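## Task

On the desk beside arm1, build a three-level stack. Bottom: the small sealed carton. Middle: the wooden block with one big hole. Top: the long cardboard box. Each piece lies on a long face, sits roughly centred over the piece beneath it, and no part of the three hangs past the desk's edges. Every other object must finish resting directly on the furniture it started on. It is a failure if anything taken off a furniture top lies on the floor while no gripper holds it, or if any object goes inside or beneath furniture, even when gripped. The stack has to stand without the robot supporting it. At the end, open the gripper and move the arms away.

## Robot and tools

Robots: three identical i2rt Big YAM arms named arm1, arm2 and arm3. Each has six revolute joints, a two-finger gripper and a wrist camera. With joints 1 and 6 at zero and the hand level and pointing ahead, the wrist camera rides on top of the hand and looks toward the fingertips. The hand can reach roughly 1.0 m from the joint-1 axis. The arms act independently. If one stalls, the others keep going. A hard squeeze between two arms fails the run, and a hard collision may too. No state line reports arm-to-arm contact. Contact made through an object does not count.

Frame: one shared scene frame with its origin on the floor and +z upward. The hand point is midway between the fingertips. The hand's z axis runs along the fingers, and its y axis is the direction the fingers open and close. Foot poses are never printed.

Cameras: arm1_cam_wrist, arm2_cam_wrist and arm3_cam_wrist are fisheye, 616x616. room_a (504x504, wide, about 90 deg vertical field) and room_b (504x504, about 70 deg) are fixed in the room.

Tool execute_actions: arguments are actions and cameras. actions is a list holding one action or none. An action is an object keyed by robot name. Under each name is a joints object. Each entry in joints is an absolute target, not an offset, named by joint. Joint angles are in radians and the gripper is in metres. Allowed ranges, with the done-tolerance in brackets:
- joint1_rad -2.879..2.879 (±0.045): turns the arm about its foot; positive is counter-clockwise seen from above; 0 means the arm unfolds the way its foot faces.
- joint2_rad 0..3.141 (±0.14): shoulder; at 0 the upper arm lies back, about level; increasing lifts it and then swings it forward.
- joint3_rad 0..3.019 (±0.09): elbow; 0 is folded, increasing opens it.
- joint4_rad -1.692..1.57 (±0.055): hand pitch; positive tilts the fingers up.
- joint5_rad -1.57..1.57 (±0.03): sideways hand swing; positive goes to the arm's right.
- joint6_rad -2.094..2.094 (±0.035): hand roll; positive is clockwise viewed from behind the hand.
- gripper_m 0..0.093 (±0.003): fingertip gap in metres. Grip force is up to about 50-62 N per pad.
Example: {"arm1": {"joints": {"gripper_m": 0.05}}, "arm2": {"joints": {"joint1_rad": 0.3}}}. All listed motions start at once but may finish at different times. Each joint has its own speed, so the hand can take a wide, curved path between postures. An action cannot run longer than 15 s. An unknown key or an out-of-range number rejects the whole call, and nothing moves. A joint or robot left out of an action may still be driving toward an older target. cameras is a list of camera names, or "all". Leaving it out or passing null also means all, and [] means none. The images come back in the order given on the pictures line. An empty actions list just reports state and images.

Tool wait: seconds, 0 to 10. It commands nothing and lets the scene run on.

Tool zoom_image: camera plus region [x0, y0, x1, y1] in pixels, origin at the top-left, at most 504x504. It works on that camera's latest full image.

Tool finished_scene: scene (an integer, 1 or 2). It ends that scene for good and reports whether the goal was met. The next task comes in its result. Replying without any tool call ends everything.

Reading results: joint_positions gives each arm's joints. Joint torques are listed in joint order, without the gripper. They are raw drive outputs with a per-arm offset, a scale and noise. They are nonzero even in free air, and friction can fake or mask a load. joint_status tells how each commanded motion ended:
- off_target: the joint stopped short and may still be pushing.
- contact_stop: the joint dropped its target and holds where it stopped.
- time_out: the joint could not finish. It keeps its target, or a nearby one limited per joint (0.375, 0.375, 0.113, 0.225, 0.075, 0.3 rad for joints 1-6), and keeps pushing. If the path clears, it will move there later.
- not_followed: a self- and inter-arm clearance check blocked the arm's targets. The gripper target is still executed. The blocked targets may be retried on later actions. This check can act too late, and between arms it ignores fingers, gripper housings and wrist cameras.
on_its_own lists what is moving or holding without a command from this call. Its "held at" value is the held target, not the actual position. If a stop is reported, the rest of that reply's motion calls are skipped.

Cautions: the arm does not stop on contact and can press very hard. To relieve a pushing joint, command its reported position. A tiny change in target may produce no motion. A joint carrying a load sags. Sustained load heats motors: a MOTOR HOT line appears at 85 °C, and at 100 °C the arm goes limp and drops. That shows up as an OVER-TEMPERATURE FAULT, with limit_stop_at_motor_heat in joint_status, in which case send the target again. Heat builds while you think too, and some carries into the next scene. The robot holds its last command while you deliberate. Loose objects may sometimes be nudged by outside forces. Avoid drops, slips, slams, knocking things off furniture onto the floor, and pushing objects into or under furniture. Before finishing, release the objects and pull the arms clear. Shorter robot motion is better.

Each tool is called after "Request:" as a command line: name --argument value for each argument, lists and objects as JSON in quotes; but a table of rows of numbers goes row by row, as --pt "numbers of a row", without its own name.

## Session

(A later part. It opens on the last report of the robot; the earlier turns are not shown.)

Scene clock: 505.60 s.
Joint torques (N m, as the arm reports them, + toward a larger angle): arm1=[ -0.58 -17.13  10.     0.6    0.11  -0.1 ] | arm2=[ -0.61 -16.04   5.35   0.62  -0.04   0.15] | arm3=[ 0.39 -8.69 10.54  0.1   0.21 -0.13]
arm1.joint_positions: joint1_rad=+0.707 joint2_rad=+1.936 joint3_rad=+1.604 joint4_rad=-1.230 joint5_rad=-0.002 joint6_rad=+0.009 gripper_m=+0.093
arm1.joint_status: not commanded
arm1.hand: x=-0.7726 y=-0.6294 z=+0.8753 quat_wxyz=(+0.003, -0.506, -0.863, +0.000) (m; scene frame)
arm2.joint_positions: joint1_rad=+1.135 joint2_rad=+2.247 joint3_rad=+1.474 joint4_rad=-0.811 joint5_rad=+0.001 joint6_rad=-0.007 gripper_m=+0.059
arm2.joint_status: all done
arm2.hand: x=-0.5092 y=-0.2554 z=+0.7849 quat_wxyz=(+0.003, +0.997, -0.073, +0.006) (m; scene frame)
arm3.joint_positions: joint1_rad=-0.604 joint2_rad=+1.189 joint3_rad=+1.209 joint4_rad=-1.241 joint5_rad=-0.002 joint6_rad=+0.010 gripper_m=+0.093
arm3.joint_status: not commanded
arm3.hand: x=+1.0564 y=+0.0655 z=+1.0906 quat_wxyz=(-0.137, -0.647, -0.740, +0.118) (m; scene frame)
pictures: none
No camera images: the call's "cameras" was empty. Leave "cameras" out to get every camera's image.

Request:
execute_actions --actions '[{"arm2":{"joints":{"joint2_rad":2.24,"gripper_m":0.093}}}]' --cameras '[]'

Request:
execute_actions --actions '[{"arm2":{"joints":{"joint2_rad":1.9,"joint4_rad":-1.1}}}]' --cameras '[]'

Request:
execute_actions --actions '[{"arm1":{"joints":{"joint1_rad":1.522,"joint6_rad":-0.088}},"arm2":{"joints":{"joint1_rad":0.0,"joint2_rad":1.2,"joint3_rad":1.2}}}]' --cameras '["arm1_cam_wrist","room_a"]'

Scene clock: 514.83 s.
Joint torques (N m, as the arm reports them, + toward a larger angle): arm1=[ -0.61 -17.18   9.99   0.6    0.11  -0.1 ] | arm2=[ -0.6  -17.29   5.25   0.8   -0.02   0.15] | arm3=[ 0.38 -8.7  10.55  0.1   0.21 -0.13]
arm1.joint_positions: joint1_rad=+0.707 joint2_rad=+1.936 joint3_rad=+1.604 joint4_rad=-1.230 joint5_rad=-0.002 joint6_rad=+0.009 gripper_m=+0.093
arm1.joint_status: not commanded
arm1.hand: x=-0.7726 y=-0.6294 z=+0.8753 quat_wxyz=(+0.003, -0.506, -0.863, +0.000) (m; scene frame)
arm2.joint_positions: joint1_rad=+1.135 joint2_rad=+2.247 joint3_rad=+1.474 joint4_rad=-0.811 joint5_rad=+0.001 joint6_rad=-0.007 gripper_m=+0.093
arm2.joint_status: all done
arm2.hand: x=-0.5092 y=-0.2554 z=+0.7849 quat_wxyz=(+0.003, +0.997, -0.073, +0.006) (m; scene frame)
arm3.joint_positions: joint1_rad=-0.604 joint2_rad=+1.189 joint3_rad=+1.209 joint4_rad=-1.241 joint5_rad=-0.002 joint6_rad=+0.010 gripper_m=+0.093
arm3.joint_status: not commanded
arm3.hand: x=+1.0564 y=+0.0655 z=+1.0906 quat_wxyz=(-0.137, -0.647, -0.740, +0.118) (m; scene frame)
pictures: none
No camera images: the call's "cameras" was empty. Leave "cameras" out to get every camera's image.

Scene clock: 516.23 s.
Joint torques (N m, as the arm reports them, + toward a larger angle): arm1=[ -0.62 -17.18  10.     0.6    0.11  -0.09] | arm2=[ -0.64 -15.54   7.26  -0.27  -0.04   0.16] | arm3=[ 0.42 -8.71 10.55  0.1   0.21 -0.13]
arm1.joint_positions: joint1_rad=+0.707 joint2_rad=+1.936 joint3_rad=+1.604 joint4_rad=-1.230 joint5_rad=-0.002 joint6_rad=+0.009 gripper_m=+0.093
arm1.joint_status: not commanded
arm1.hand: x=-0.7726 y=-0.6294 z=+0.8753 quat_wxyz=(+0.003, -0.506, -0.863, +0.000) (m; scene frame)
arm2.joint_positions: joint1_rad=+1.135 joint2_rad=+1.899 joint3_rad=+1.468 joint4_rad=-1.087 joint5_rad=+0.001 joint6_rad=-0.007 gripper_m=+0.093
arm2.joint_status: all done
arm2.hand: x=-0.4956 y=-0.2565 z=+0.9761 quat_wxyz=(+0.000, +0.997, -0.073, -0.027) (m; scene frame)
arm3.joint_positions: joint1_rad=-0.604 joint2_rad=+1.189 joint3_rad=+1.209 joint4_rad=-1.241 joint5_rad=-0.002 joint6_rad=+0.010 gripper_m=+0.093
arm3.joint_status: not commanded
arm3.hand: x=+1.0564 y=+0.0655 z=+1.0906 quat_wxyz=(-0.137, -0.647, -0.740, +0.118) (m; scene frame)
pictures: none
No camera images: the call's "cameras" was empty. Leave "cameras" out to get every camera's image.

Scene clock: 517.90 s.
Joint torques (N m, as the arm reports them, + toward a larger angle): arm1=[  0.36 -17.2   10.01   0.6    0.09  -0.08] | arm2=[ 0.2  -8.15  7.53  0.7  -0.03  0.14] | arm3=[ 0.39 -8.72 10.55  0.1   0.21 -0.13]
arm1.joint_positions: joint1_rad=+1.521 joint2_rad=+1.936 joint3_rad=+1.604 joint4_rad=-1.230 joint5_rad=-0.002 joint6_rad=-0.082 gripper_m=+0.093
arm1.joint_status: all done
arm1.hand: x=-0.4949 y=-0.2599 z=+0.8755 quat_wxyz=(+0.002, -0.078, -0.997, -0.004) (m; scene frame)
arm2.joint_positions: joint1_rad=-0.001 joint2_rad=+1.195 joint3_rad=+1.207 joint4_rad=-1.089 joint5_rad=+0.001 joint6_rad=-0.007 gripper_m=+0.093
arm2.joint_status: all done
arm2.hand: x=-0.0565 y=+0.0847 z=+1.2073 quat_wxyz=(-0.146, +0.777, -0.580, -0.194) (m; scene frame)
arm3.joint_positions: joint1_rad=-0.604 joint2_rad=+1.189 joint3_rad=+1.209 joint4_rad=-1.241 joint5_rad=-0.002 joint6_rad=+0.010 gripper_m=+0.093
arm3.joint_status: not commanded
arm3.hand: x=+1.0564 y=+0.0655 z=+1.0906 quat_wxyz=(-0.137, -0.647, -0.740, +0.118) (m; scene frame)
pictures: arm1_cam_wrist, room_a
Images, in order (width x height): arm1_cam_wrist 616x616, room_a 504x504.

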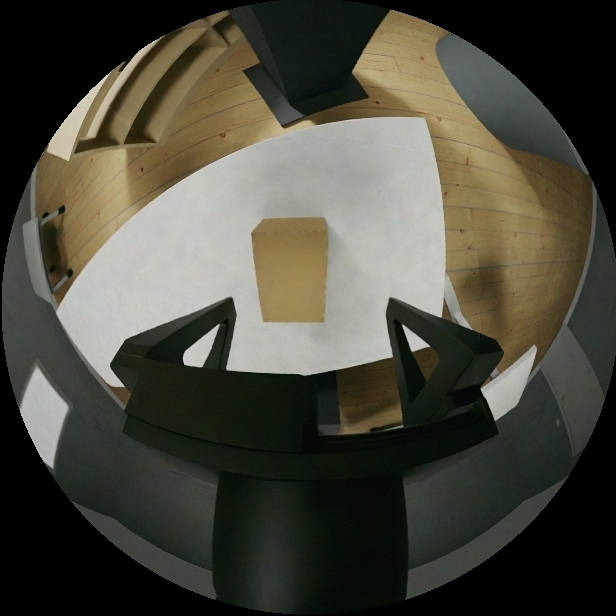

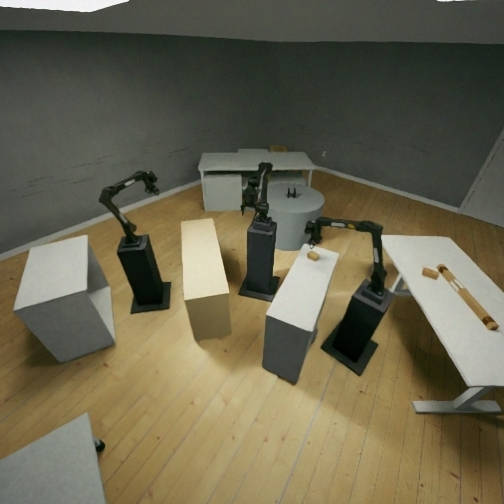

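Request:
execute_actions --actions '[{"arm1":{"joints":{"joint1_rad":1.558,"joint2_rad":2.0,"joint3_rad":1.452,"joint4_rad":-1.005}}}]' --cameras '["arm1_cam_wrist"]'

Scene clock: 527.87 s.
Joint torques (N m, as the arm reports them, + toward a larger angle): arm1=[  0.38 -16.13   9.98   1.06   0.09  -0.07] | arm2=[-0.02 -7.92  7.34  0.68 -0.01  0.16] | arm3=[ 0.39 -8.69 10.55  0.11  0.21 -0.13]
arm1.joint_positions: joint1_rad=+1.556 joint2_rad=+1.995 joint3_rad=+1.445 joint4_rad=-1.020 joint5_rad=-0.002 joint6_rad=-0.082 gripper_m=+0.093
arm1.joint_status: all done
arm1.hand: x=-0.5093 y=-0.2357 z=+0.7886 quat_wxyz=(+0.005, -0.060, -0.998, -0.005) (m; scene frame)
arm2.joint_positions: joint1_rad=-0.001 joint2_rad=+1.195 joint3_rad=+1.207 joint4_rad=-1.089 joint5_rad=+0.001 joint6_rad=-0.007 gripper_m=+0.093
arm2.joint_status: not commanded
arm2.hand: x=-0.0565 y=+0.0847 z=+1.2073 quat_wxyz=(-0.146, +0.777, -0.580, -0.194) (m; scene frame)
arm3.joint_positions: joint1_rad=-0.604 joint2_rad=+1.189 joint3_rad=+1.209 joint4_rad=-1.241 joint5_rad=-0.002 joint6_rad=+0.010 gripper_m=+0.093
arm3.joint_status: not commanded
arm3.hand: x=+1.0564 y=+0.0655 z=+1.0906 quat_wxyz=(-0.137, -0.647, -0.740, +0.118) (m; scene frame)
pictures: arm1_cam_wrist
Images, in order (width x height): arm1_cam_wrist 616x616.

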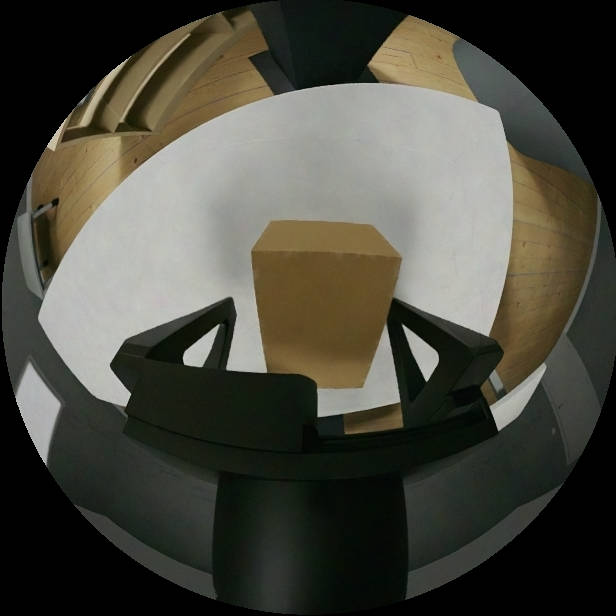

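Request:
execute_actions --actions '[{"arm1":{"joints":{"gripper_m":0.04}}}]' --cameras '[]'

Request:
execute_actions --actions '[{"arm1":{"joints":{"joint2_rad":1.85,"joint4_rad":-1.18}}}]' --cameras '[]'

Request:
execute_actions --actions '[{"arm1":{"joints":{"joint1_rad":-0.81,"joint6_rad":1.575}}}]' --cameras '["arm1_cam_wrist","room_a"]'

Scene clock: 537.97 s.
Joint torques (N m, as the arm reports them, + toward a larger angle): arm1=[  0.32 -16.12   9.97   1.01   0.05  -0.07] | arm2=[-0.25 -7.88  7.22  0.74 -0.01  0.16] | arm3=[ 0.37 -8.71 10.55  0.1   0.21 -0.13]
arm1.joint_positions: joint1_rad=+1.556 joint2_rad=+1.995 joint3_rad=+1.445 joint4_rad=-1.019 joint5_rad=-0.001 joint6_rad=-0.082 gripper_m=+0.059
arm1.joint_status: gripper_m off_target (ended at +0.059, target +0.040)
arm1.hand: x=-0.5092 y=-0.2360 z=+0.7886 quat_wxyz=(+0.005, -0.060, -0.998, -0.004) (m; scene frame)
arm2.joint_positions: joint1_rad=-0.001 joint2_rad=+1.195 joint3_rad=+1.207 joint4_rad=-1.089 joint5_rad=+0.001 joint6_rad=-0.007 gripper_m=+0.093
arm2.joint_status: not commanded
arm2.hand: x=-0.0565 y=+0.0847 z=+1.2073 quat_wxyz=(-0.146, +0.777, -0.580, -0.194) (m; scene frame)
arm3.joint_positions: joint1_rad=-0.604 joint2_rad=+1.189 joint3_rad=+1.209 joint4_rad=-1.241 joint5_rad=-0.002 joint6_rad=+0.010 gripper_m=+0.093
arm3.joint_status: not commanded
arm3.hand: x=+1.0564 y=+0.0655 z=+1.0906 quat_wxyz=(-0.137, -0.647, -0.740, +0.118) (m; scene frame)
pictures: none
No camera images: the call's "cameras" was empty. Leave "cameras" out to get every camera's image.

Scene clock: 538.97 s.
Joint torques (N m, as the arm reports them, + toward a larger angle): arm1=[  0.3  -14.06  10.93  -0.19   0.05  -0.07] | arm2=[-0.16 -7.88  7.44  0.73  0.    0.16] | arm3=[ 0.4  -8.7  10.55  0.1   0.21 -0.13]
arm1.joint_positions: joint1_rad=+1.556 joint2_rad=+1.834 joint3_rad=+1.443 joint4_rad=-1.166 joint5_rad=-0.001 joint6_rad=-0.082 gripper_m=+0.059
arm1.joint_status: all done
arm1.hand: x=-0.5310 y=-0.2320 z=+0.8739 quat_wxyz=(-0.001, -0.060, -0.998, -0.003) (m; scene frame)
arm2.joint_positions: joint1_rad=-0.001 joint2_rad=+1.195 joint3_rad=+1.207 joint4_rad=-1.089 joint5_rad=+0.001 joint6_rad=-0.007 gripper_m=+0.093
arm2.joint_status: not commanded
arm2.hand: x=-0.0565 y=+0.0847 z=+1.2073 quat_wxyz=(-0.146, +0.777, -0.580, -0.194) (m; scene frame)
arm3.joint_positions: joint1_rad=-0.604 joint2_rad=+1.189 joint3_rad=+1.209 joint4_rad=-1.241 joint5_rad=-0.002 joint6_rad=+0.010 gripper_m=+0.093
arm3.joint_status: not commanded
arm3.hand: x=+1.0564 y=+0.0655 z=+1.0906 quat_wxyz=(-0.137, -0.647, -0.740, +0.118) (m; scene frame)
pictures: none
No camera images: the call's "cameras" was empty. Leave "cameras" out to get every camera's image.

Scene clock: 541.30 s.
Joint torques (N m, as the arm reports them, + toward a larger angle): arm1=[  0.52 -14.07  10.9   -0.26   0.06   0.05] | arm2=[-0.02 -7.6   7.29  0.62 -0.01  0.14] | arm3=[ 0.41 -8.69 10.54  0.11  0.21 -0.13]
arm1.joint_positions: joint1_rad=-0.819 joint2_rad=+1.840 joint3_rad=+1.443 joint4_rad=-1.166 joint5_rad=+0.002 joint6_rad=+1.566 gripper_m=+0.059
arm1.joint_status: all done
arm1.hand: x=-1.5206 y=-0.4117 z=+0.8794 quat_wxyz=(-0.002, -0.877, +0.480, +0.009) (m; scene frame)
arm2.joint_positions: joint1_rad=-0.001 joint2_rad=+1.195 joint3_rad=+1.207 joint4_rad=-1.089 joint5_rad=+0.001 joint6_rad=-0.007 gripper_m=+0.093
arm2.joint_status: not commanded
arm2.hand: x=-0.0565 y=+0.0847 z=+1.2073 quat_wxyz=(-0.146, +0.777, -0.580, -0.194) (m; scene frame)
arm3.joint_positions: joint1_rad=-0.604 joint2_rad=+1.189 joint3_rad=+1.209 joint4_rad=-1.241 joint5_rad=-0.002 joint6_rad=+0.010 gripper_m=+0.093
arm3.joint_status: not commanded
arm3.hand: x=+1.0564 y=+0.0655 z=+1.0906 quat_wxyz=(-0.137, -0.647, -0.740, +0.118) (m; scene frame)
pictures: arm1_cam_wrist, room_a
Images, in order (width x height): arm1_cam_wrist 616x616, room_a 504x504.

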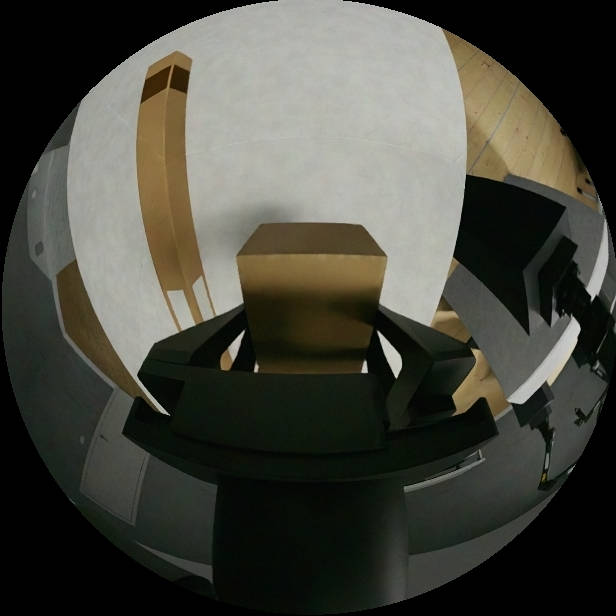

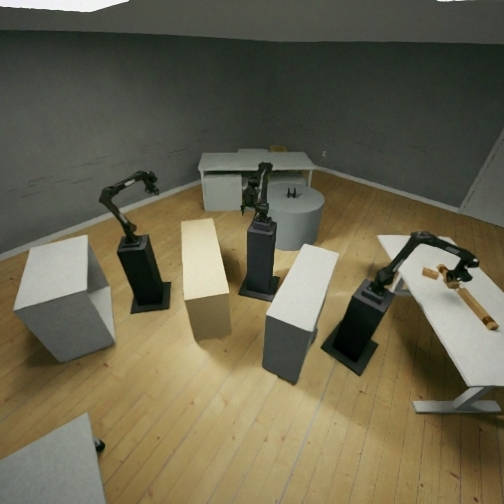

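Request:
execute_actions --actions '[{"arm1":{"joints":{"joint2_rad":2.008,"joint3_rad":1.367,"joint4_rad":-0.903}}}]' --cameras '["arm1_cam_wrist"]'

Scene clock: 550.03 s.
Joint torques (N m, as the arm reports them, + toward a larger angle): arm1=[  0.5  -17.17  10.09   0.91   0.06   0.04] | arm2=[-0.19 -7.61  7.4   0.76 -0.01  0.18] | arm3=[ 0.4  -8.7  10.54  0.1   0.21 -0.13]
arm1.joint_positions: joint1_rad=-0.819 joint2_rad=+2.025 joint3_rad=+1.350 joint4_rad=-0.918 joint5_rad=+0.002 joint6_rad=+1.566 gripper_m=+0.059
arm1.joint_status: all done
arm1.hand: x=-1.5218 y=-0.4105 z=+0.7522 quat_wxyz=(+0.011, -0.877, +0.480, +0.002) (m; scene frame)
arm2.joint_positions: joint1_rad=-0.001 joint2_rad=+1.195 joint3_rad=+1.207 joint4_rad=-1.089 joint5_rad=+0.001 joint6_rad=-0.007 gripper_m=+0.093
arm2.joint_status: not commanded
arm2.hand: x=-0.0565 y=+0.0847 z=+1.2073 quat_wxyz=(-0.146, +0.777, -0.580, -0.194) (m; scene frame)
arm3.joint_positions: joint1_rad=-0.604 joint2_rad=+1.189 joint3_rad=+1.209 joint4_rad=-1.241 joint5_rad=-0.002 joint6_rad=+0.010 gripper_m=+0.093
arm3.joint_status: not commanded
arm3.hand: x=+1.0564 y=+0.0655 z=+1.0906 quat_wxyz=(-0.137, -0.647, -0.740, +0.118) (m; scene frame)
pictures: arm1_cam_wrist
Images, in order (width x height): arm1_cam_wrist 616x616.

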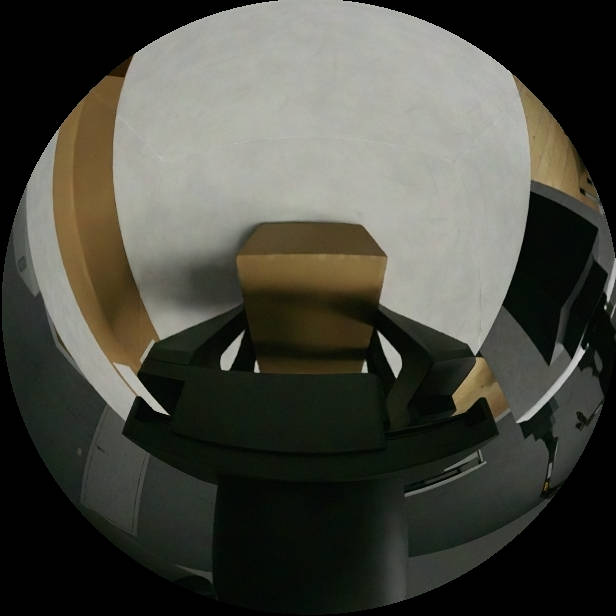

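Request:
execute_actions --actions '[{"arm1":{"joints":{"joint2_rad":2.065,"joint4_rad":-0.875}}}]' --cameras '[]'

Scene clock: 553.50 s.
Joint torques (N m, as the arm reports them, + toward a larger angle): arm1=[  0.52 -13.65  10.06   0.99   0.17   0.04] | arm2=[-0.33 -8.11  7.29  0.77  0.    0.13] | arm3=[ 0.36 -8.71 10.55  0.11  0.21 -0.13]
arm1.joint_positions: joint1_rad=-0.819 joint2_rad=+2.034 joint3_rad=+1.350 joint4_rad=-0.890 joint5_rad=-0.001 joint6_rad=+1.567 gripper_m=+0.059
arm1.joint_status: all done
arm1.hand: x=-1.5261 y=-0.4136 z=+0.7473 quat_wxyz=(+0.003, -0.877, +0.481, +0.005) (m; scene frame)
arm2.joint_positions: joint1_rad=-0.001 joint2_rad=+1.195 joint3_rad=+1.207 joint4_rad=-1.089 joint5_rad=+0.001 joint6_rad=-0.007 gripper_m=+0.093
arm2.joint_status: not commanded
arm2.hand: x=-0.0565 y=+0.0847 z=+1.2073 quat_wxyz=(-0.146, +0.777, -0.580, -0.194) (m; scene frame)
arm3.joint_positions: joint1_rad=-0.604 joint2_rad=+1.189 joint3_rad=+1.209 joint4_rad=-1.241 joint5_rad=-0.002 joint6_rad=+0.010 gripper_m=+0.093
arm3.joint_status: not commanded
arm3.hand: x=+1.0564 y=+0.0655 z=+1.0906 quat_wxyz=(-0.137, -0.647, -0.740, +0.118) (m; scene frame)
pictures: none
No camera images: the call's "cameras" was empty. Leave "cameras" out to get every camera's image.

Request:
execute_actions --actions '[{"arm1":{"joints":{"joint2_rad":2.025,"gripper_m":0.093}}}]' --cameras '[]'

Request:
execute_actions --actions '[{"arm1":{"joints":{"joint2_rad":1.9,"joint3_rad":1.42,"joint4_rad":-1.06}}}]' --cameras '[]'

Request:
execute_actions --actions '[{"arm1":{"joints":{"joint1_rad":-0.425,"joint2_rad":2.06,"joint3_rad":1.72,"joint4_rad":-1.21,"joint6_rad":0.95}}}]' --cameras '["arm1_cam_wrist"]'

Scene clock: 563.17 s.
Joint torques (N m, as the arm reports them, + toward a larger angle): arm1=[  0.64 -16.81  10.06   0.94   0.17   0.04] | arm2=[ 0.32 -7.79  7.28  0.61 -0.06  0.19] | arm3=[ 0.39 -8.7  10.54  0.1   0.21 -0.13]
arm1.joint_positions: joint1_rad=-0.819 joint2_rad=+2.034 joint3_rad=+1.350 joint4_rad=-0.889 joint5_rad=-0.001 joint6_rad=+1.567 gripper_m=+0.093
arm1.joint_status: all done
arm1.hand: x=-1.5263 y=-0.4137 z=+0.7475 quat_wxyz=(+0.002, -0.877, +0.481, +0.006) (m; scene frame)
arm2.joint_positions: joint1_rad=-0.001 joint2_rad=+1.195 joint3_rad=+1.207 joint4_rad=-1.089 joint5_rad=+0.001 joint6_rad=-0.007 gripper_m=+0.093
arm2.joint_status: not commanded
arm2.hand: x=-0.0565 y=+0.0847 z=+1.2073 quat_wxyz=(-0.146, +0.777, -0.580, -0.194) (m; scene frame)
arm3.joint_positions: joint1_rad=-0.604 joint2_rad=+1.189 joint3_rad=+1.209 joint4_rad=-1.241 joint5_rad=-0.002 joint6_rad=+0.010 gripper_m=+0.093
arm3.joint_status: not commanded
arm3.hand: x=+1.0564 y=+0.0655 z=+1.0906 quat_wxyz=(-0.137, -0.647, -0.740, +0.118) (m; scene frame)
pictures: none
No camera images: the call's "cameras" was empty. Leave "cameras" out to get every camera's image.

Scene clock: 564.13 s.
Joint torques (N m, as the arm reports them, + toward a larger angle): arm1=[  0.49 -13.34  11.94  -0.19   0.16   0.03] | arm2=[-0.39 -7.65  7.35  0.64 -0.04  0.15] | arm3=[ 0.39 -8.72 10.55  0.11  0.21 -0.13]
arm1.joint_positions: joint1_rad=-0.819 joint2_rad=+1.880 joint3_rad=+1.395 joint4_rad=-1.045 joint5_rad=-0.001 joint6_rad=+1.567 gripper_m=+0.093
arm1.joint_status: all done
arm1.hand: x=-1.5273 y=-0.4158 z=+0.8427 quat_wxyz=(-0.017, -0.877, +0.481, +0.016) (m; scene frame)
arm2.joint_positions: joint1_rad=-0.001 joint2_rad=+1.195 joint3_rad=+1.207 joint4_rad=-1.089 joint5_rad=+0.001 joint6_rad=-0.007 gripper_m=+0.093
arm2.joint_status: not commanded
arm2.hand: x=-0.0565 y=+0.0847 z=+1.2073 quat_wxyz=(-0.146, +0.777, -0.580, -0.194) (m; scene frame)
arm3.joint_positions: joint1_rad=-0.604 joint2_rad=+1.189 joint3_rad=+1.209 joint4_rad=-1.241 joint5_rad=-0.002 joint6_rad=+0.010 gripper_m=+0.093
arm3.joint_status: not commanded
arm3.hand: x=+1.0564 y=+0.0655 z=+1.0906 quat_wxyz=(-0.137, -0.647, -0.740, +0.118) (m; scene frame)
pictures: none
No camera images: the call's "cameras" was empty. Leave "cameras" out to get every camera's image.

Scene clock: 565.77 s.
Joint torques (N m, as the arm reports them, + toward a larger angle): arm1=[  0.36 -18.02  12.89  -0.26   0.18  -0.1 ] | arm2=[-0.01 -7.89  7.42  0.74 -0.05  0.16] | arm3=[ 0.4  -8.69 10.55  0.1   0.21 -0.13]
arm1.joint_positions: joint1_rad=-0.434 joint2_rad=+2.060 joint3_rad=+1.689 joint4_rad=-1.195 joint5_rad=-0.001 joint6_rad=+0.960 gripper_m=+0.093
arm1.joint_status: all done
arm1.hand: x=-1.4217 y=-0.6237 z=+0.8411 quat_wxyz=(+0.002, -1.000, +0.005, +0.006) (m; scene frame)
arm2.joint_positions: joint1_rad=-0.001 joint2_rad=+1.195 joint3_rad=+1.207 joint4_rad=-1.089 joint5_rad=+0.001 joint6_rad=-0.007 gripper_m=+0.093
arm2.joint_status: not commanded
arm2.hand: x=-0.0565 y=+0.0847 z=+1.2073 quat_wxyz=(-0.146, +0.777, -0.580, -0.194) (m; scene frame)
arm3.joint_positions: joint1_rad=-0.604 joint2_rad=+1.189 joint3_rad=+1.209 joint4_rad=-1.241 joint5_rad=-0.002 joint6_rad=+0.010 gripper_m=+0.093
arm3.joint_status: not commanded
arm3.hand: x=+1.0564 y=+0.0655 z=+1.0906 quat_wxyz=(-0.137, -0.647, -0.740, +0.118) (m; scene frame)
pictures: arm1_cam_wrist
Images, in order (width x height): arm1_cam_wrist 616x616.

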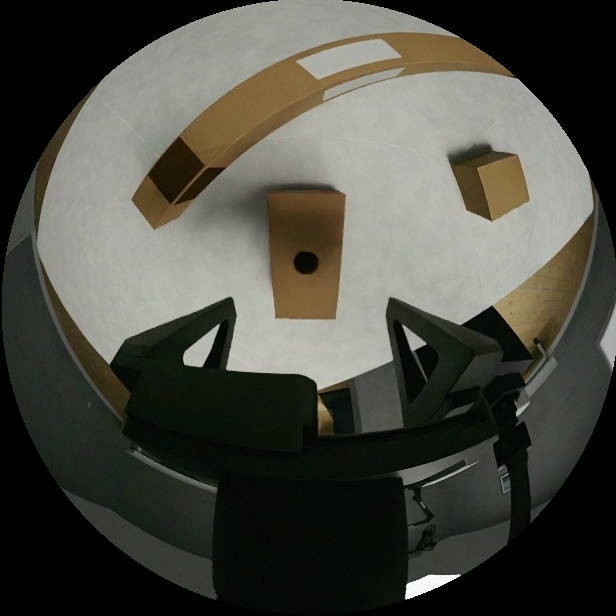

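Request:
execute_actions --actions '[{"arm1":{"joints":{"joint2_rad":2.165,"joint3_rad":1.607,"joint4_rad":-0.98}}}]' --cameras '["arm1_cam_wrist"]'

Scene clock: 572.37 s.
Joint torques (N m, as the arm reports them, + toward a larger angle): arm1=[  0.42 -18.46  10.14   1.03   0.18  -0.09] | arm2=[-0.48 -8.26  7.4   0.66 -0.04  0.18] | arm3=[ 0.4  -8.71 10.55  0.09  0.21 -0.13]
arm1.joint_positions: joint1_rad=-0.434 joint2_rad=+2.165 joint3_rad=+1.598 joint4_rad=-0.996 joint5_rad=-0.001 joint6_rad=+0.959 gripper_m=+0.093
arm1.joint_status: all done
arm1.hand: x=-1.4213 y=-0.6209 z=+0.7481 quat_wxyz=(+0.001, -1.000, +0.005, +0.007) (m; scene frame)
arm2.joint_positions: joint1_rad=-0.001 joint2_rad=+1.195 joint3_rad=+1.207 joint4_rad=-1.089 joint5_rad=+0.001 joint6_rad=-0.007 gripper_m=+0.093
arm2.joint_status: not commanded
arm2.hand: x=-0.0565 y=+0.0847 z=+1.2073 quat_wxyz=(-0.146, +0.777, -0.580, -0.194) (m; scene frame)
arm3.joint_positions: joint1_rad=-0.604 joint2_rad=+1.189 joint3_rad=+1.209 joint4_rad=-1.241 joint5_rad=-0.002 joint6_rad=+0.010 gripper_m=+0.093
arm3.joint_status: not commanded
arm3.hand: x=+1.0564 y=+0.0655 z=+1.0906 quat_wxyz=(-0.137, -0.647, -0.740, +0.118) (m; scene frame)
pictures: arm1_cam_wrist
Images, in order (width x height): arm1_cam_wrist 616x616.

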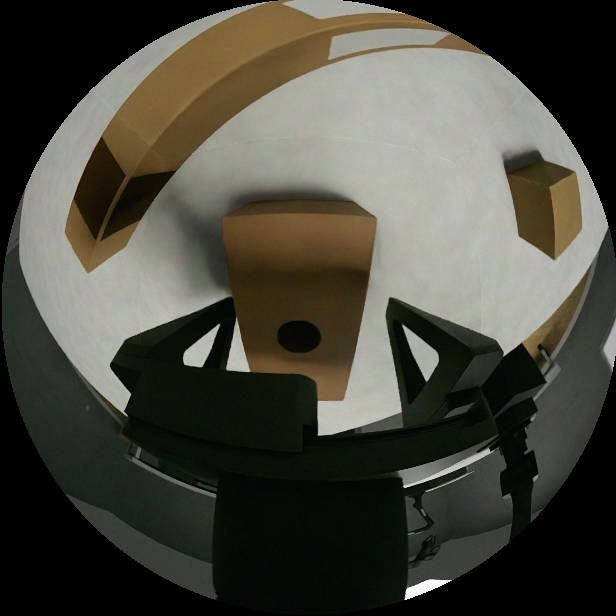

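Request:
execute_actions --actions '[{"arm1":{"joints":{"joint2_rad":2.195}}}]' --cameras '[]'

Request:
execute_actions --actions '[{"arm1":{"joints":{"gripper_m":0.035}}}]' --cameras '["arm1_cam_wrist"]'

Scene clock: 579.90 s.
Joint torques (N m, as the arm reports them, + toward a larger angle): arm1=[  0.4  -16.13  10.1    1.04   0.18  -0.1 ] | arm2=[-0.09 -8.36  7.3   0.74 -0.03  0.16] | arm3=[ 0.39 -8.69 10.55  0.1   0.21 -0.13]
arm1.joint_positions: joint1_rad=-0.434 joint2_rad=+2.165 joint3_rad=+1.598 joint4_rad=-0.996 joint5_rad=-0.001 joint6_rad=+0.959 gripper_m=+0.093
arm1.joint_status: all done
arm1.hand: x=-1.4213 y=-0.6209 z=+0.7481 quat_wxyz=(+0.001, -1.000, +0.005, +0.007) (m; scene frame)
arm2.joint_positions: joint1_rad=-0.001 joint2_rad=+1.195 joint3_rad=+1.207 joint4_rad=-1.089 joint5_rad=+0.001 joint6_rad=-0.007 gripper_m=+0.093
arm2.joint_status: not commanded
arm2.hand: x=-0.0565 y=+0.0847 z=+1.2073 quat_wxyz=(-0.146, +0.777, -0.580, -0.194) (m; scene frame)
arm3.joint_positions: joint1_rad=-0.604 joint2_rad=+1.189 joint3_rad=+1.209 joint4_rad=-1.241 joint5_rad=-0.002 joint6_rad=+0.010 gripper_m=+0.093
arm3.joint_status: not commanded
arm3.hand: x=+1.0564 y=+0.0655 z=+1.0906 quat_wxyz=(-0.137, -0.647, -0.740, +0.118) (m; scene frame)
pictures: none
No camera images: the call's "cameras" was empty. Leave "cameras" out to get every camera's image.

Scene clock: 580.53 s.
Joint torques (N m, as the arm reports them, + toward a larger angle): arm1=[  0.37 -16.13  10.12   0.89   0.2   -0.09] | arm2=[-0.3  -8.07  7.34  0.77 -0.01  0.15] | arm3=[ 0.41 -8.7  10.55  0.11  0.21 -0.13]
arm1.joint_positions: joint1_rad=-0.433 joint2_rad=+2.165 joint3_rad=+1.598 joint4_rad=-0.992 joint5_rad=-0.002 joint6_rad=+0.958 gripper_m=+0.059
arm1.joint_status: gripper_m off_target (ended at +0.059, target +0.035)
arm1.hand: x=-1.4214 y=-0.6220 z=+0.7481 quat_wxyz=(-0.001, -1.000, +0.004, +0.008) (m; scene frame)
arm2.joint_positions: joint1_rad=-0.001 joint2_rad=+1.195 joint3_rad=+1.207 joint4_rad=-1.089 joint5_rad=+0.001 joint6_rad=-0.007 gripper_m=+0.093
arm2.joint_status: not commanded
arm2.hand: x=-0.0565 y=+0.0847 z=+1.2073 quat_wxyz=(-0.146, +0.777, -0.580, -0.194) (m; scene frame)
arm3.joint_positions: joint1_rad=-0.604 joint2_rad=+1.189 joint3_rad=+1.209 joint4_rad=-1.241 joint5_rad=-0.002 joint6_rad=+0.010 gripper_m=+0.093
arm3.joint_status: not commanded
arm3.hand: x=+1.0564 y=+0.0655 z=+1.0906 quat_wxyz=(-0.137, -0.647, -0.740, +0.118) (m; scene frame)
pictures: arm1_cam_wrist
Images, in order (width x height): arm1_cam_wrist 616x616.

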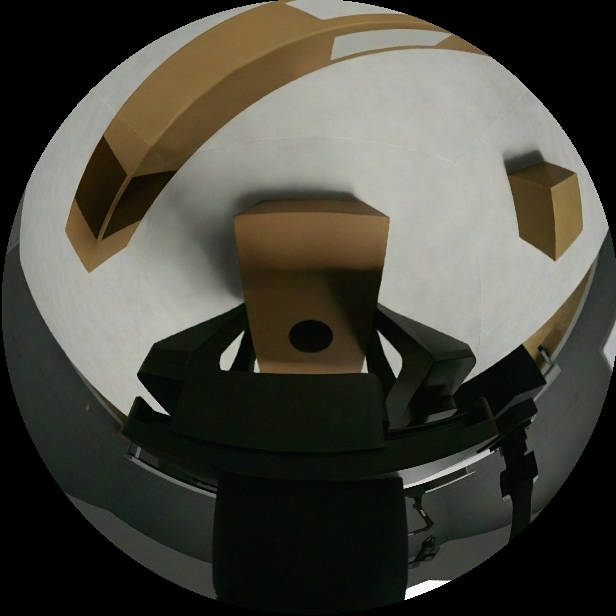

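Request:
execute_actions --actions '[{"arm1":{"joints":{"joint2_rad":2.0,"joint4_rad":-1.17}}}]' --cameras '[]'

Request:
execute_actions --actions '[{"arm1":{"joints":{"joint1_rad":-0.82,"joint2_rad":1.93,"joint3_rad":1.43,"joint4_rad":-1.058,"joint6_rad":1.575}}}]' --cameras '["arm1_cam_wrist","room_a"]'

Request:
zoom_image --camera "room_a" --region '[400, 230, 504, 330]'

Scene clock: 592.90 s.
Joint torques (N m, as the arm reports them, + toward a larger angle): arm1=[  0.37 -16.47  11.63  -0.26   0.19  -0.09] | arm2=[-0.11 -7.75  7.35  0.63 -0.03  0.17] | arm3=[ 0.41 -8.7  10.55  0.11  0.21 -0.13]
arm1.joint_positions: joint1_rad=-0.433 joint2_rad=+1.991 joint3_rad=+1.589 joint4_rad=-1.156 joint5_rad=-0.002 joint6_rad=+0.958 gripper_m=+0.059
arm1.joint_status: all done
arm1.hand: x=-1.4075 y=-0.6049 z=+0.8464 quat_wxyz=(-0.002, -1.000, +0.004, +0.008) (m; scene frame)
arm2.joint_positions: joint1_rad=-0.001 joint2_rad=+1.195 joint3_rad=+1.207 joint4_rad=-1.089 joint5_rad=+0.001 joint6_rad=-0.007 gripper_m=+0.093
arm2.joint_status: not commanded
arm2.hand: x=-0.0565 y=+0.0847 z=+1.2073 quat_wxyz=(-0.146, +0.777, -0.580, -0.194) (m; scene frame)
arm3.joint_positions: joint1_rad=-0.604 joint2_rad=+1.189 joint3_rad=+1.209 joint4_rad=-1.241 joint5_rad=-0.002 joint6_rad=+0.010 gripper_m=+0.093
arm3.joint_status: not commanded
arm3.hand: x=+1.0564 y=+0.0655 z=+1.0906 quat_wxyz=(-0.137, -0.647, -0.740, +0.118) (m; scene frame)
pictures: none
No camera images: the call's "cameras" was empty. Leave "cameras" out to get every camera's image.

Scene clock: 594.53 s.
Joint torques (N m, as the arm reports them, + toward a larger angle): arm1=[ -0.93 -17.31  10.05   0.77   0.12   0.04] | arm2=[-0.04 -7.93  7.43  0.64 -0.02  0.15] | arm3=[ 0.39 -8.67 10.55  0.11  0.21 -0.13]
arm1.joint_positions: joint1_rad=-0.811 joint2_rad=+1.952 joint3_rad=+1.423 joint4_rad=-1.070 joint5_rad=+0.000 joint6_rad=+1.566 gripper_m=+0.059
arm1.joint_status: all done
arm1.hand: x=-1.5244 y=-0.4186 z=+0.8138 quat_wxyz=(+0.014, -0.879, +0.477, +0.000) (m; scene frame)
arm2.joint_positions: joint1_rad=-0.001 joint2_rad=+1.195 joint3_rad=+1.207 joint4_rad=-1.089 joint5_rad=+0.001 joint6_rad=-0.007 gripper_m=+0.093
arm2.joint_status: not commanded
arm2.hand: x=-0.0565 y=+0.0847 z=+1.2073 quat_wxyz=(-0.146, +0.777, -0.580, -0.194) (m; scene frame)
arm3.joint_positions: joint1_rad=-0.604 joint2_rad=+1.189 joint3_rad=+1.209 joint4_rad=-1.241 joint5_rad=-0.002 joint6_rad=+0.010 gripper_m=+0.093
arm3.joint_status: not commanded
arm3.hand: x=+1.0564 y=+0.0655 z=+1.0906 quat_wxyz=(-0.137, -0.647, -0.740, +0.118) (m; scene frame)
pictures: arm1_cam_wrist, room_a
Images, in order (width x height): arm1_cam_wrist 616x616, room_a 504x504.

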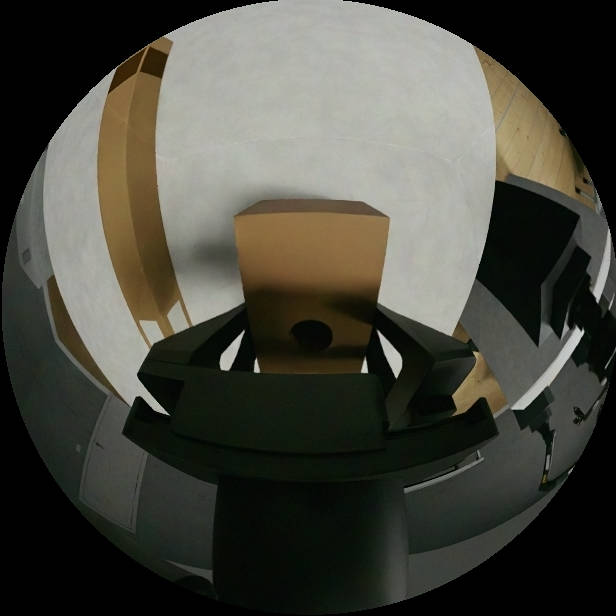

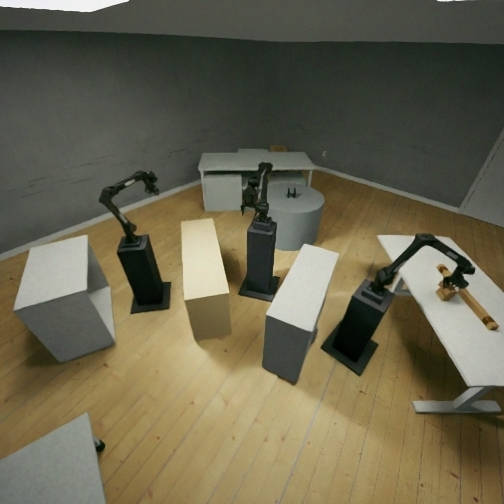

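Region (400, 230, 504, 330) of room_a's 504x504 image, scaled by 4.846, with more detail than that image has; it fills the top 485 rows of this view, and the rest is white.

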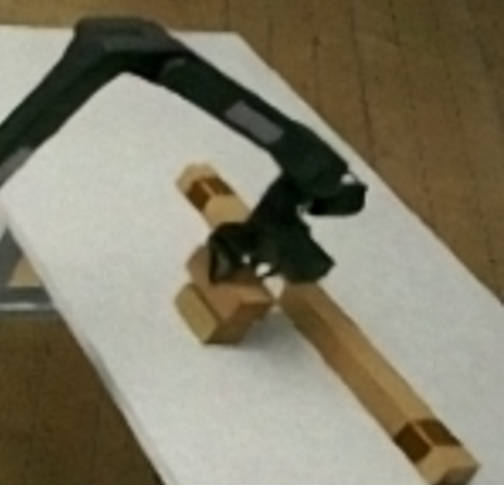

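Request:
execute_actions --actions '[{"arm1":{"joints":{"joint1_rad":-0.836,"joint3_rad":1.378,"joint4_rad":-0.975}}}]' --cameras '[]'

Scene clock: 602.37 s.
Joint torques (N m, as the arm reports them, + toward a larger angle): arm1=[ -1.04 -17.01   9.77   1.02   0.12   0.04] | arm2=[-0.39 -7.81  7.45  0.69 -0.05  0.14] | arm3=[ 0.41 -8.69 10.55  0.11  0.21 -0.13]
arm1.joint_positions: joint1_rad=-0.828 joint2_rad=+1.950 joint3_rad=+1.372 joint4_rad=-0.991 joint5_rad=+0.000 joint6_rad=+1.566 gripper_m=+0.059
arm1.joint_status: all done
arm1.hand: x=-1.5269 y=-0.4090 z=+0.7986 quat_wxyz=(+0.000, -0.875, +0.484, +0.007) (m; scene frame)
arm2.joint_positions: joint1_rad=-0.001 joint2_rad=+1.195 joint3_rad=+1.207 joint4_rad=-1.089 joint5_rad=+0.001 joint6_rad=-0.007 gripper_m=+0.093
arm2.joint_status: not commanded
arm2.hand: x=-0.0565 y=+0.0847 z=+1.2073 quat_wxyz=(-0.146, +0.777, -0.580, -0.194) (m; scene frame)
arm3.joint_positions: joint1_rad=-0.604 joint2_rad=+1.189 joint3_rad=+1.209 joint4_rad=-1.241 joint5_rad=-0.002 joint6_rad=+0.010 gripper_m=+0.093
arm3.joint_status: not commanded
arm3.hand: x=+1.0564 y=+0.0655 z=+1.0906 quat_wxyz=(-0.137, -0.647, -0.740, +0.118) (m; scene frame)
pictures: none
No camera images: the call's "cameras" was empty. Leave "cameras" out to get every camera's image.

Request:
execute_actions --actions '[{"arm1":{"joints":{"joint2_rad":1.995}}}]' --cameras '[]'

Scene clock: 605.07 s.
Joint torques (N m, as the arm reports them, + toward a larger angle): arm1=[ -0.85 -12.24   9.76   1.     0.12   0.03] | arm2=[ 0.03 -7.58  7.42  0.8  -0.01  0.15] | arm3=[ 0.39 -8.72 10.55  0.1   0.21 -0.13]
arm1.joint_positions: joint1_rad=-0.828 joint2_rad=+1.952 joint3_rad=+1.372 joint4_rad=-0.991 joint5_rad=+0.001 joint6_rad=+1.568 gripper_m=+0.059
arm1.joint_status: all done
arm1.hand: x=-1.5267 y=-0.4088 z=+0.7976 quat_wxyz=(+0.001, -0.875, +0.485, +0.007) (m; scene frame)
arm2.joint_positions: joint1_rad=-0.001 joint2_rad=+1.195 joint3_rad=+1.207 joint4_rad=-1.089 joint5_rad=+0.001 joint6_rad=-0.007 gripper_m=+0.093
arm2.joint_status: not commanded
arm2.hand: x=-0.0565 y=+0.0847 z=+1.2073 quat_wxyz=(-0.146, +0.777, -0.580, -0.194) (m; scene frame)
arm3.joint_positions: joint1_rad=-0.604 joint2_rad=+1.189 joint3_rad=+1.209 joint4_rad=-1.241 joint5_rad=-0.002 joint6_rad=+0.010 gripper_m=+0.093
arm3.joint_status: not commanded
arm3.hand: x=+1.0564 y=+0.0655 z=+1.0906 quat_wxyz=(-0.137, -0.647, -0.740, +0.118) (m; scene frame)
pictures: none
No camera images: the call's "cameras" was empty. Leave "cameras" out to get every camera's image.

Request:
execute_actions --actions '[{"arm1":{"joints":{"joint2_rad":1.94,"gripper_m":0.093}}}]' --cameras '[]'

Request:
execute_actions --actions '[{"arm1":{"joints":{"joint2_rad":1.895,"joint3_rad":1.475,"joint4_rad":-1.155}}}]' --cameras '[]'

Request:
execute_actions --actions '[{"arm1":{"joints":{"joint1_rad":-0.79,"joint2_rad":2.0,"joint3_rad":2.1,"joint4_rad":-1.62}}}]' --cameras '["arm1_cam_wrist"]'

Scene clock: 629.40 s.
Joint torques (N m, as the arm reports them, + toward a larger angle): arm1=[ -0.83 -16.41   9.77   0.97   0.12   0.03] | arm2=[-0.04 -8.01  7.42  0.71 -0.04  0.15] | arm3=[ 0.4  -8.67 10.55  0.1   0.21 -0.13]
arm1.joint_positions: joint1_rad=-0.828 joint2_rad=+1.951 joint3_rad=+1.372 joint4_rad=-0.990 joint5_rad=+0.001 joint6_rad=+1.568 gripper_m=+0.093
arm1.joint_status: all done
arm1.hand: x=-1.5269 y=-0.4090 z=+0.7978 quat_wxyz=(+0.001, -0.875, +0.485, +0.007) (m; scene frame)
arm2.joint_positions: joint1_rad=-0.001 joint2_rad=+1.195 joint3_rad=+1.207 joint4_rad=-1.089 joint5_rad=+0.001 joint6_rad=-0.007 gripper_m=+0.093
arm2.joint_status: not commanded
arm2.hand: x=-0.0565 y=+0.0847 z=+1.2073 quat_wxyz=(-0.146, +0.777, -0.580, -0.194) (m; scene frame)
arm3.joint_positions: joint1_rad=-0.604 joint2_rad=+1.189 joint3_rad=+1.209 joint4_rad=-1.241 joint5_rad=-0.002 joint6_rad=+0.010 gripper_m=+0.093
arm3.joint_status: not commanded
arm3.hand: x=+1.0564 y=+0.0655 z=+1.0906 quat_wxyz=(-0.137, -0.647, -0.740, +0.118) (m; scene frame)
pictures: none
No camera images: the call's "cameras" was empty. Leave "cameras" out to get every camera's image.

Scene clock: 630.33 s.
Joint torques (N m, as the arm reports them, + toward a larger angle): arm1=[ -0.83 -15.01  12.72  -0.32   0.12   0.03] | arm2=[-0.55 -7.64  7.34  0.65 -0.02  0.18] | arm3=[ 0.41 -8.7  10.54  0.1   0.21 -0.13]
arm1.joint_positions: joint1_rad=-0.828 joint2_rad=+1.891 joint3_rad=+1.442 joint4_rad=-1.140 joint5_rad=+0.001 joint6_rad=+1.568 gripper_m=+0.093
arm1.joint_status: all done
arm1.hand: x=-1.5258 y=-0.4091 z=+0.8529 quat_wxyz=(+0.009, -0.874, +0.485, +0.002) (m; scene frame)
arm2.joint_positions: joint1_rad=-0.001 joint2_rad=+1.195 joint3_rad=+1.207 joint4_rad=-1.089 joint5_rad=+0.001 joint6_rad=-0.007 gripper_m=+0.093
arm2.joint_status: not commanded
arm2.hand: x=-0.0565 y=+0.0847 z=+1.2073 quat_wxyz=(-0.146, +0.777, -0.580, -0.194) (m; scene frame)
arm3.joint_positions: joint1_rad=-0.604 joint2_rad=+1.189 joint3_rad=+1.209 joint4_rad=-1.241 joint5_rad=-0.002 joint6_rad=+0.010 gripper_m=+0.093
arm3.joint_status: not commanded
arm3.hand: x=+1.0564 y=+0.0655 z=+1.0906 quat_wxyz=(-0.137, -0.647, -0.740, +0.118) (m; scene frame)
pictures: none
No camera images: the call's "cameras" was empty. Leave "cameras" out to get every camera's image.

Scene clock: 631.90 s.
Joint torques (N m, as the arm reports them, + toward a larger angle): arm1=[ -0.05 -16.51  13.64  -0.21   0.12   0.03] | arm2=[ 0.2  -7.72  7.23  0.72 -0.02  0.14] | arm3=[ 0.4  -8.72 10.55  0.11  0.21 -0.13]
arm1.joint_positions: joint1_rad=-0.792 joint2_rad=+1.985 joint3_rad=+2.067 joint4_rad=-1.605 joint5_rad=+0.001 joint6_rad=+1.568 gripper_m=+0.093
arm1.joint_status: all done
arm1.hand: x=-1.5831 y=-0.4738 z=+1.0315 quat_wxyz=(-0.020, -0.883, +0.469, +0.018) (m; scene frame)
arm2.joint_positions: joint1_rad=-0.001 joint2_rad=+1.195 joint3_rad=+1.207 joint4_rad=-1.089 joint5_rad=+0.001 joint6_rad=-0.007 gripper_m=+0.093
arm2.joint_status: not commanded
arm2.hand: x=-0.0565 y=+0.0847 z=+1.2073 quat_wxyz=(-0.146, +0.777, -0.580, -0.194) (m; scene frame)
arm3.joint_positions: joint1_rad=-0.604 joint2_rad=+1.189 joint3_rad=+1.209 joint4_rad=-1.241 joint5_rad=-0.002 joint6_rad=+0.010 gripper_m=+0.093
arm3.joint_status: not commanded
arm3.hand: x=+1.0564 y=+0.0655 z=+1.0906 quat_wxyz=(-0.137, -0.647, -0.740, +0.118) (m; scene frame)
pictures: arm1_cam_wrist
Images, in order (width x height): arm1_cam_wrist 616x616.

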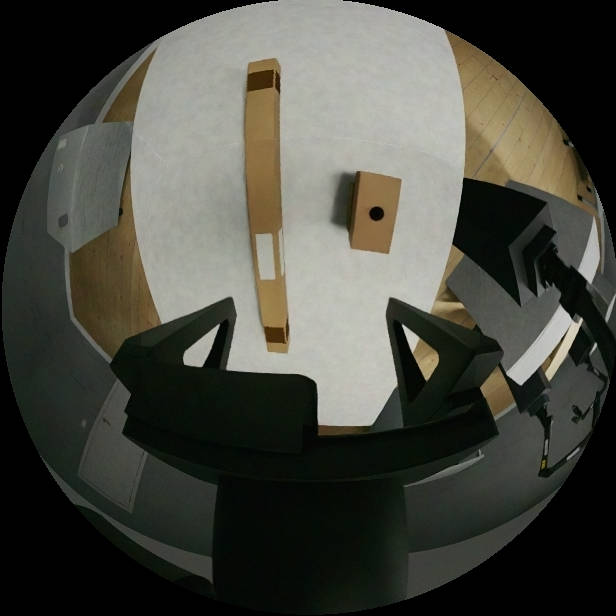

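Request:
zoom_image --camera "arm1_cam_wrist" --region '[200, 40, 440, 370]'

Region (200, 40, 440, 370) of arm1_cam_wrist's 616x616 image, scaled by 1.527, with more detail than that image has; it fills the left 367 columns of this view, and the rest is white.

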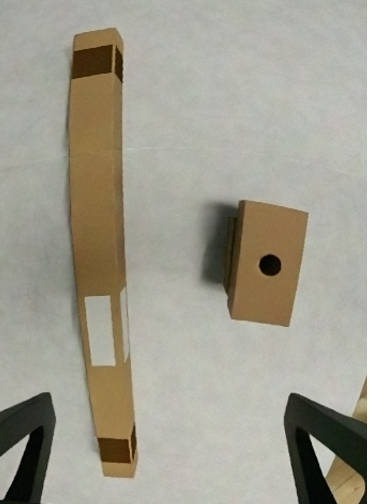

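Request:
execute_actions --actions '[{"arm1":{"joints":{"joint1_rad":-0.772,"joint2_rad":2.38,"joint3_rad":2.2,"joint4_rad":-1.34,"joint6_rad":1.605}}}]' --cameras '["arm1_cam_wrist"]'

Scene clock: 667.57 s.
Joint torques (N m, as the arm reports them, + toward a larger angle): arm1=[  0.4  -22.17  12.97   0.89   0.12   0.04] | arm2=[ 0.07 -8.11  7.33  0.76 -0.03  0.14] | arm3=[ 0.4  -8.72 10.55  0.11  0.21 -0.13]
arm1.joint_positions: joint1_rad=-0.781 joint2_rad=+2.384 joint3_rad=+2.173 joint4_rad=-1.354 joint5_rad=+0.001 joint6_rad=+1.596 gripper_m=+0.093
arm1.joint_status: all done
arm1.hand: x=-1.6551 y=-0.5290 z=+0.8119 quat_wxyz=(-0.002, -0.879, +0.477, +0.008) (m; scene frame)
arm2.joint_positions: joint1_rad=-0.001 joint2_rad=+1.195 joint3_rad=+1.207 joint4_rad=-1.089 joint5_rad=+0.001 joint6_rad=-0.007 gripper_m=+0.093
arm2.joint_status: not commanded
arm2.hand: x=-0.0565 y=+0.0847 z=+1.2073 quat_wxyz=(-0.146, +0.777, -0.580, -0.194) (m; scene frame)
arm3.joint_positions: joint1_rad=-0.604 joint2_rad=+1.189 joint3_rad=+1.209 joint4_rad=-1.241 joint5_rad=-0.002 joint6_rad=+0.010 gripper_m=+0.093
arm3.joint_status: not commanded
arm3.hand: x=+1.0564 y=+0.0655 z=+1.0906 quat_wxyz=(-0.137, -0.647, -0.740, +0.118) (m; scene frame)
pictures: arm1_cam_wrist
Images, in order (width x height): arm1_cam_wrist 616x616.

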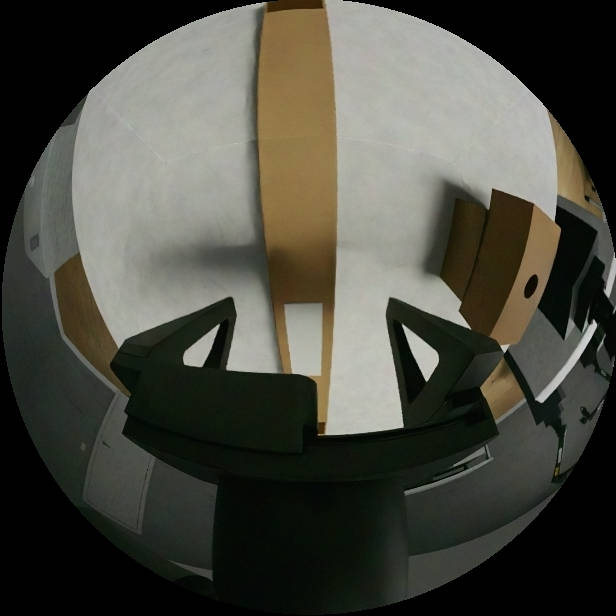

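Request:
execute_actions --actions '[{"arm1":{"joints":{"joint2_rad":2.48,"joint4_rad":-1.257}}}]' --cameras '[]'

Scene clock: 672.73 s.
Joint torques (N m, as the arm reports them, + toward a larger angle): arm1=[  0.36 -21.29  12.82   0.97   0.12   0.04] | arm2=[-0.31 -8.27  7.39  0.71  0.    0.15] | arm3=[ 0.41 -8.73 10.55  0.1   0.21 -0.13]
arm1.joint_positions: joint1_rad=-0.781 joint2_rad=+2.466 joint3_rad=+2.173 joint4_rad=-1.272 joint5_rad=+0.001 joint6_rad=+1.596 gripper_m=+0.093
arm1.joint_status: all done
arm1.hand: x=-1.6624 y=-0.5331 z=+0.7540 quat_wxyz=(-0.001, -0.879, +0.477, +0.008) (m; scene frame)
arm2.joint_positions: joint1_rad=-0.001 joint2_rad=+1.195 joint3_rad=+1.207 joint4_rad=-1.089 joint5_rad=+0.001 joint6_rad=-0.007 gripper_m=+0.093
arm2.joint_status: not commanded
arm2.hand: x=-0.0565 y=+0.0847 z=+1.2073 quat_wxyz=(-0.146, +0.777, -0.580, -0.194) (m; scene frame)
arm3.joint_positions: joint1_rad=-0.604 joint2_rad=+1.189 joint3_rad=+1.209 joint4_rad=-1.241 joint5_rad=-0.002 joint6_rad=+0.010 gripper_m=+0.093
arm3.joint_status: not commanded
arm3.hand: x=+1.0564 y=+0.0655 z=+1.0906 quat_wxyz=(-0.137, -0.647, -0.740, +0.118) (m; scene frame)
pictures: none
No camera images: the call's "cameras" was empty. Leave "cameras" out to get every camera's image.


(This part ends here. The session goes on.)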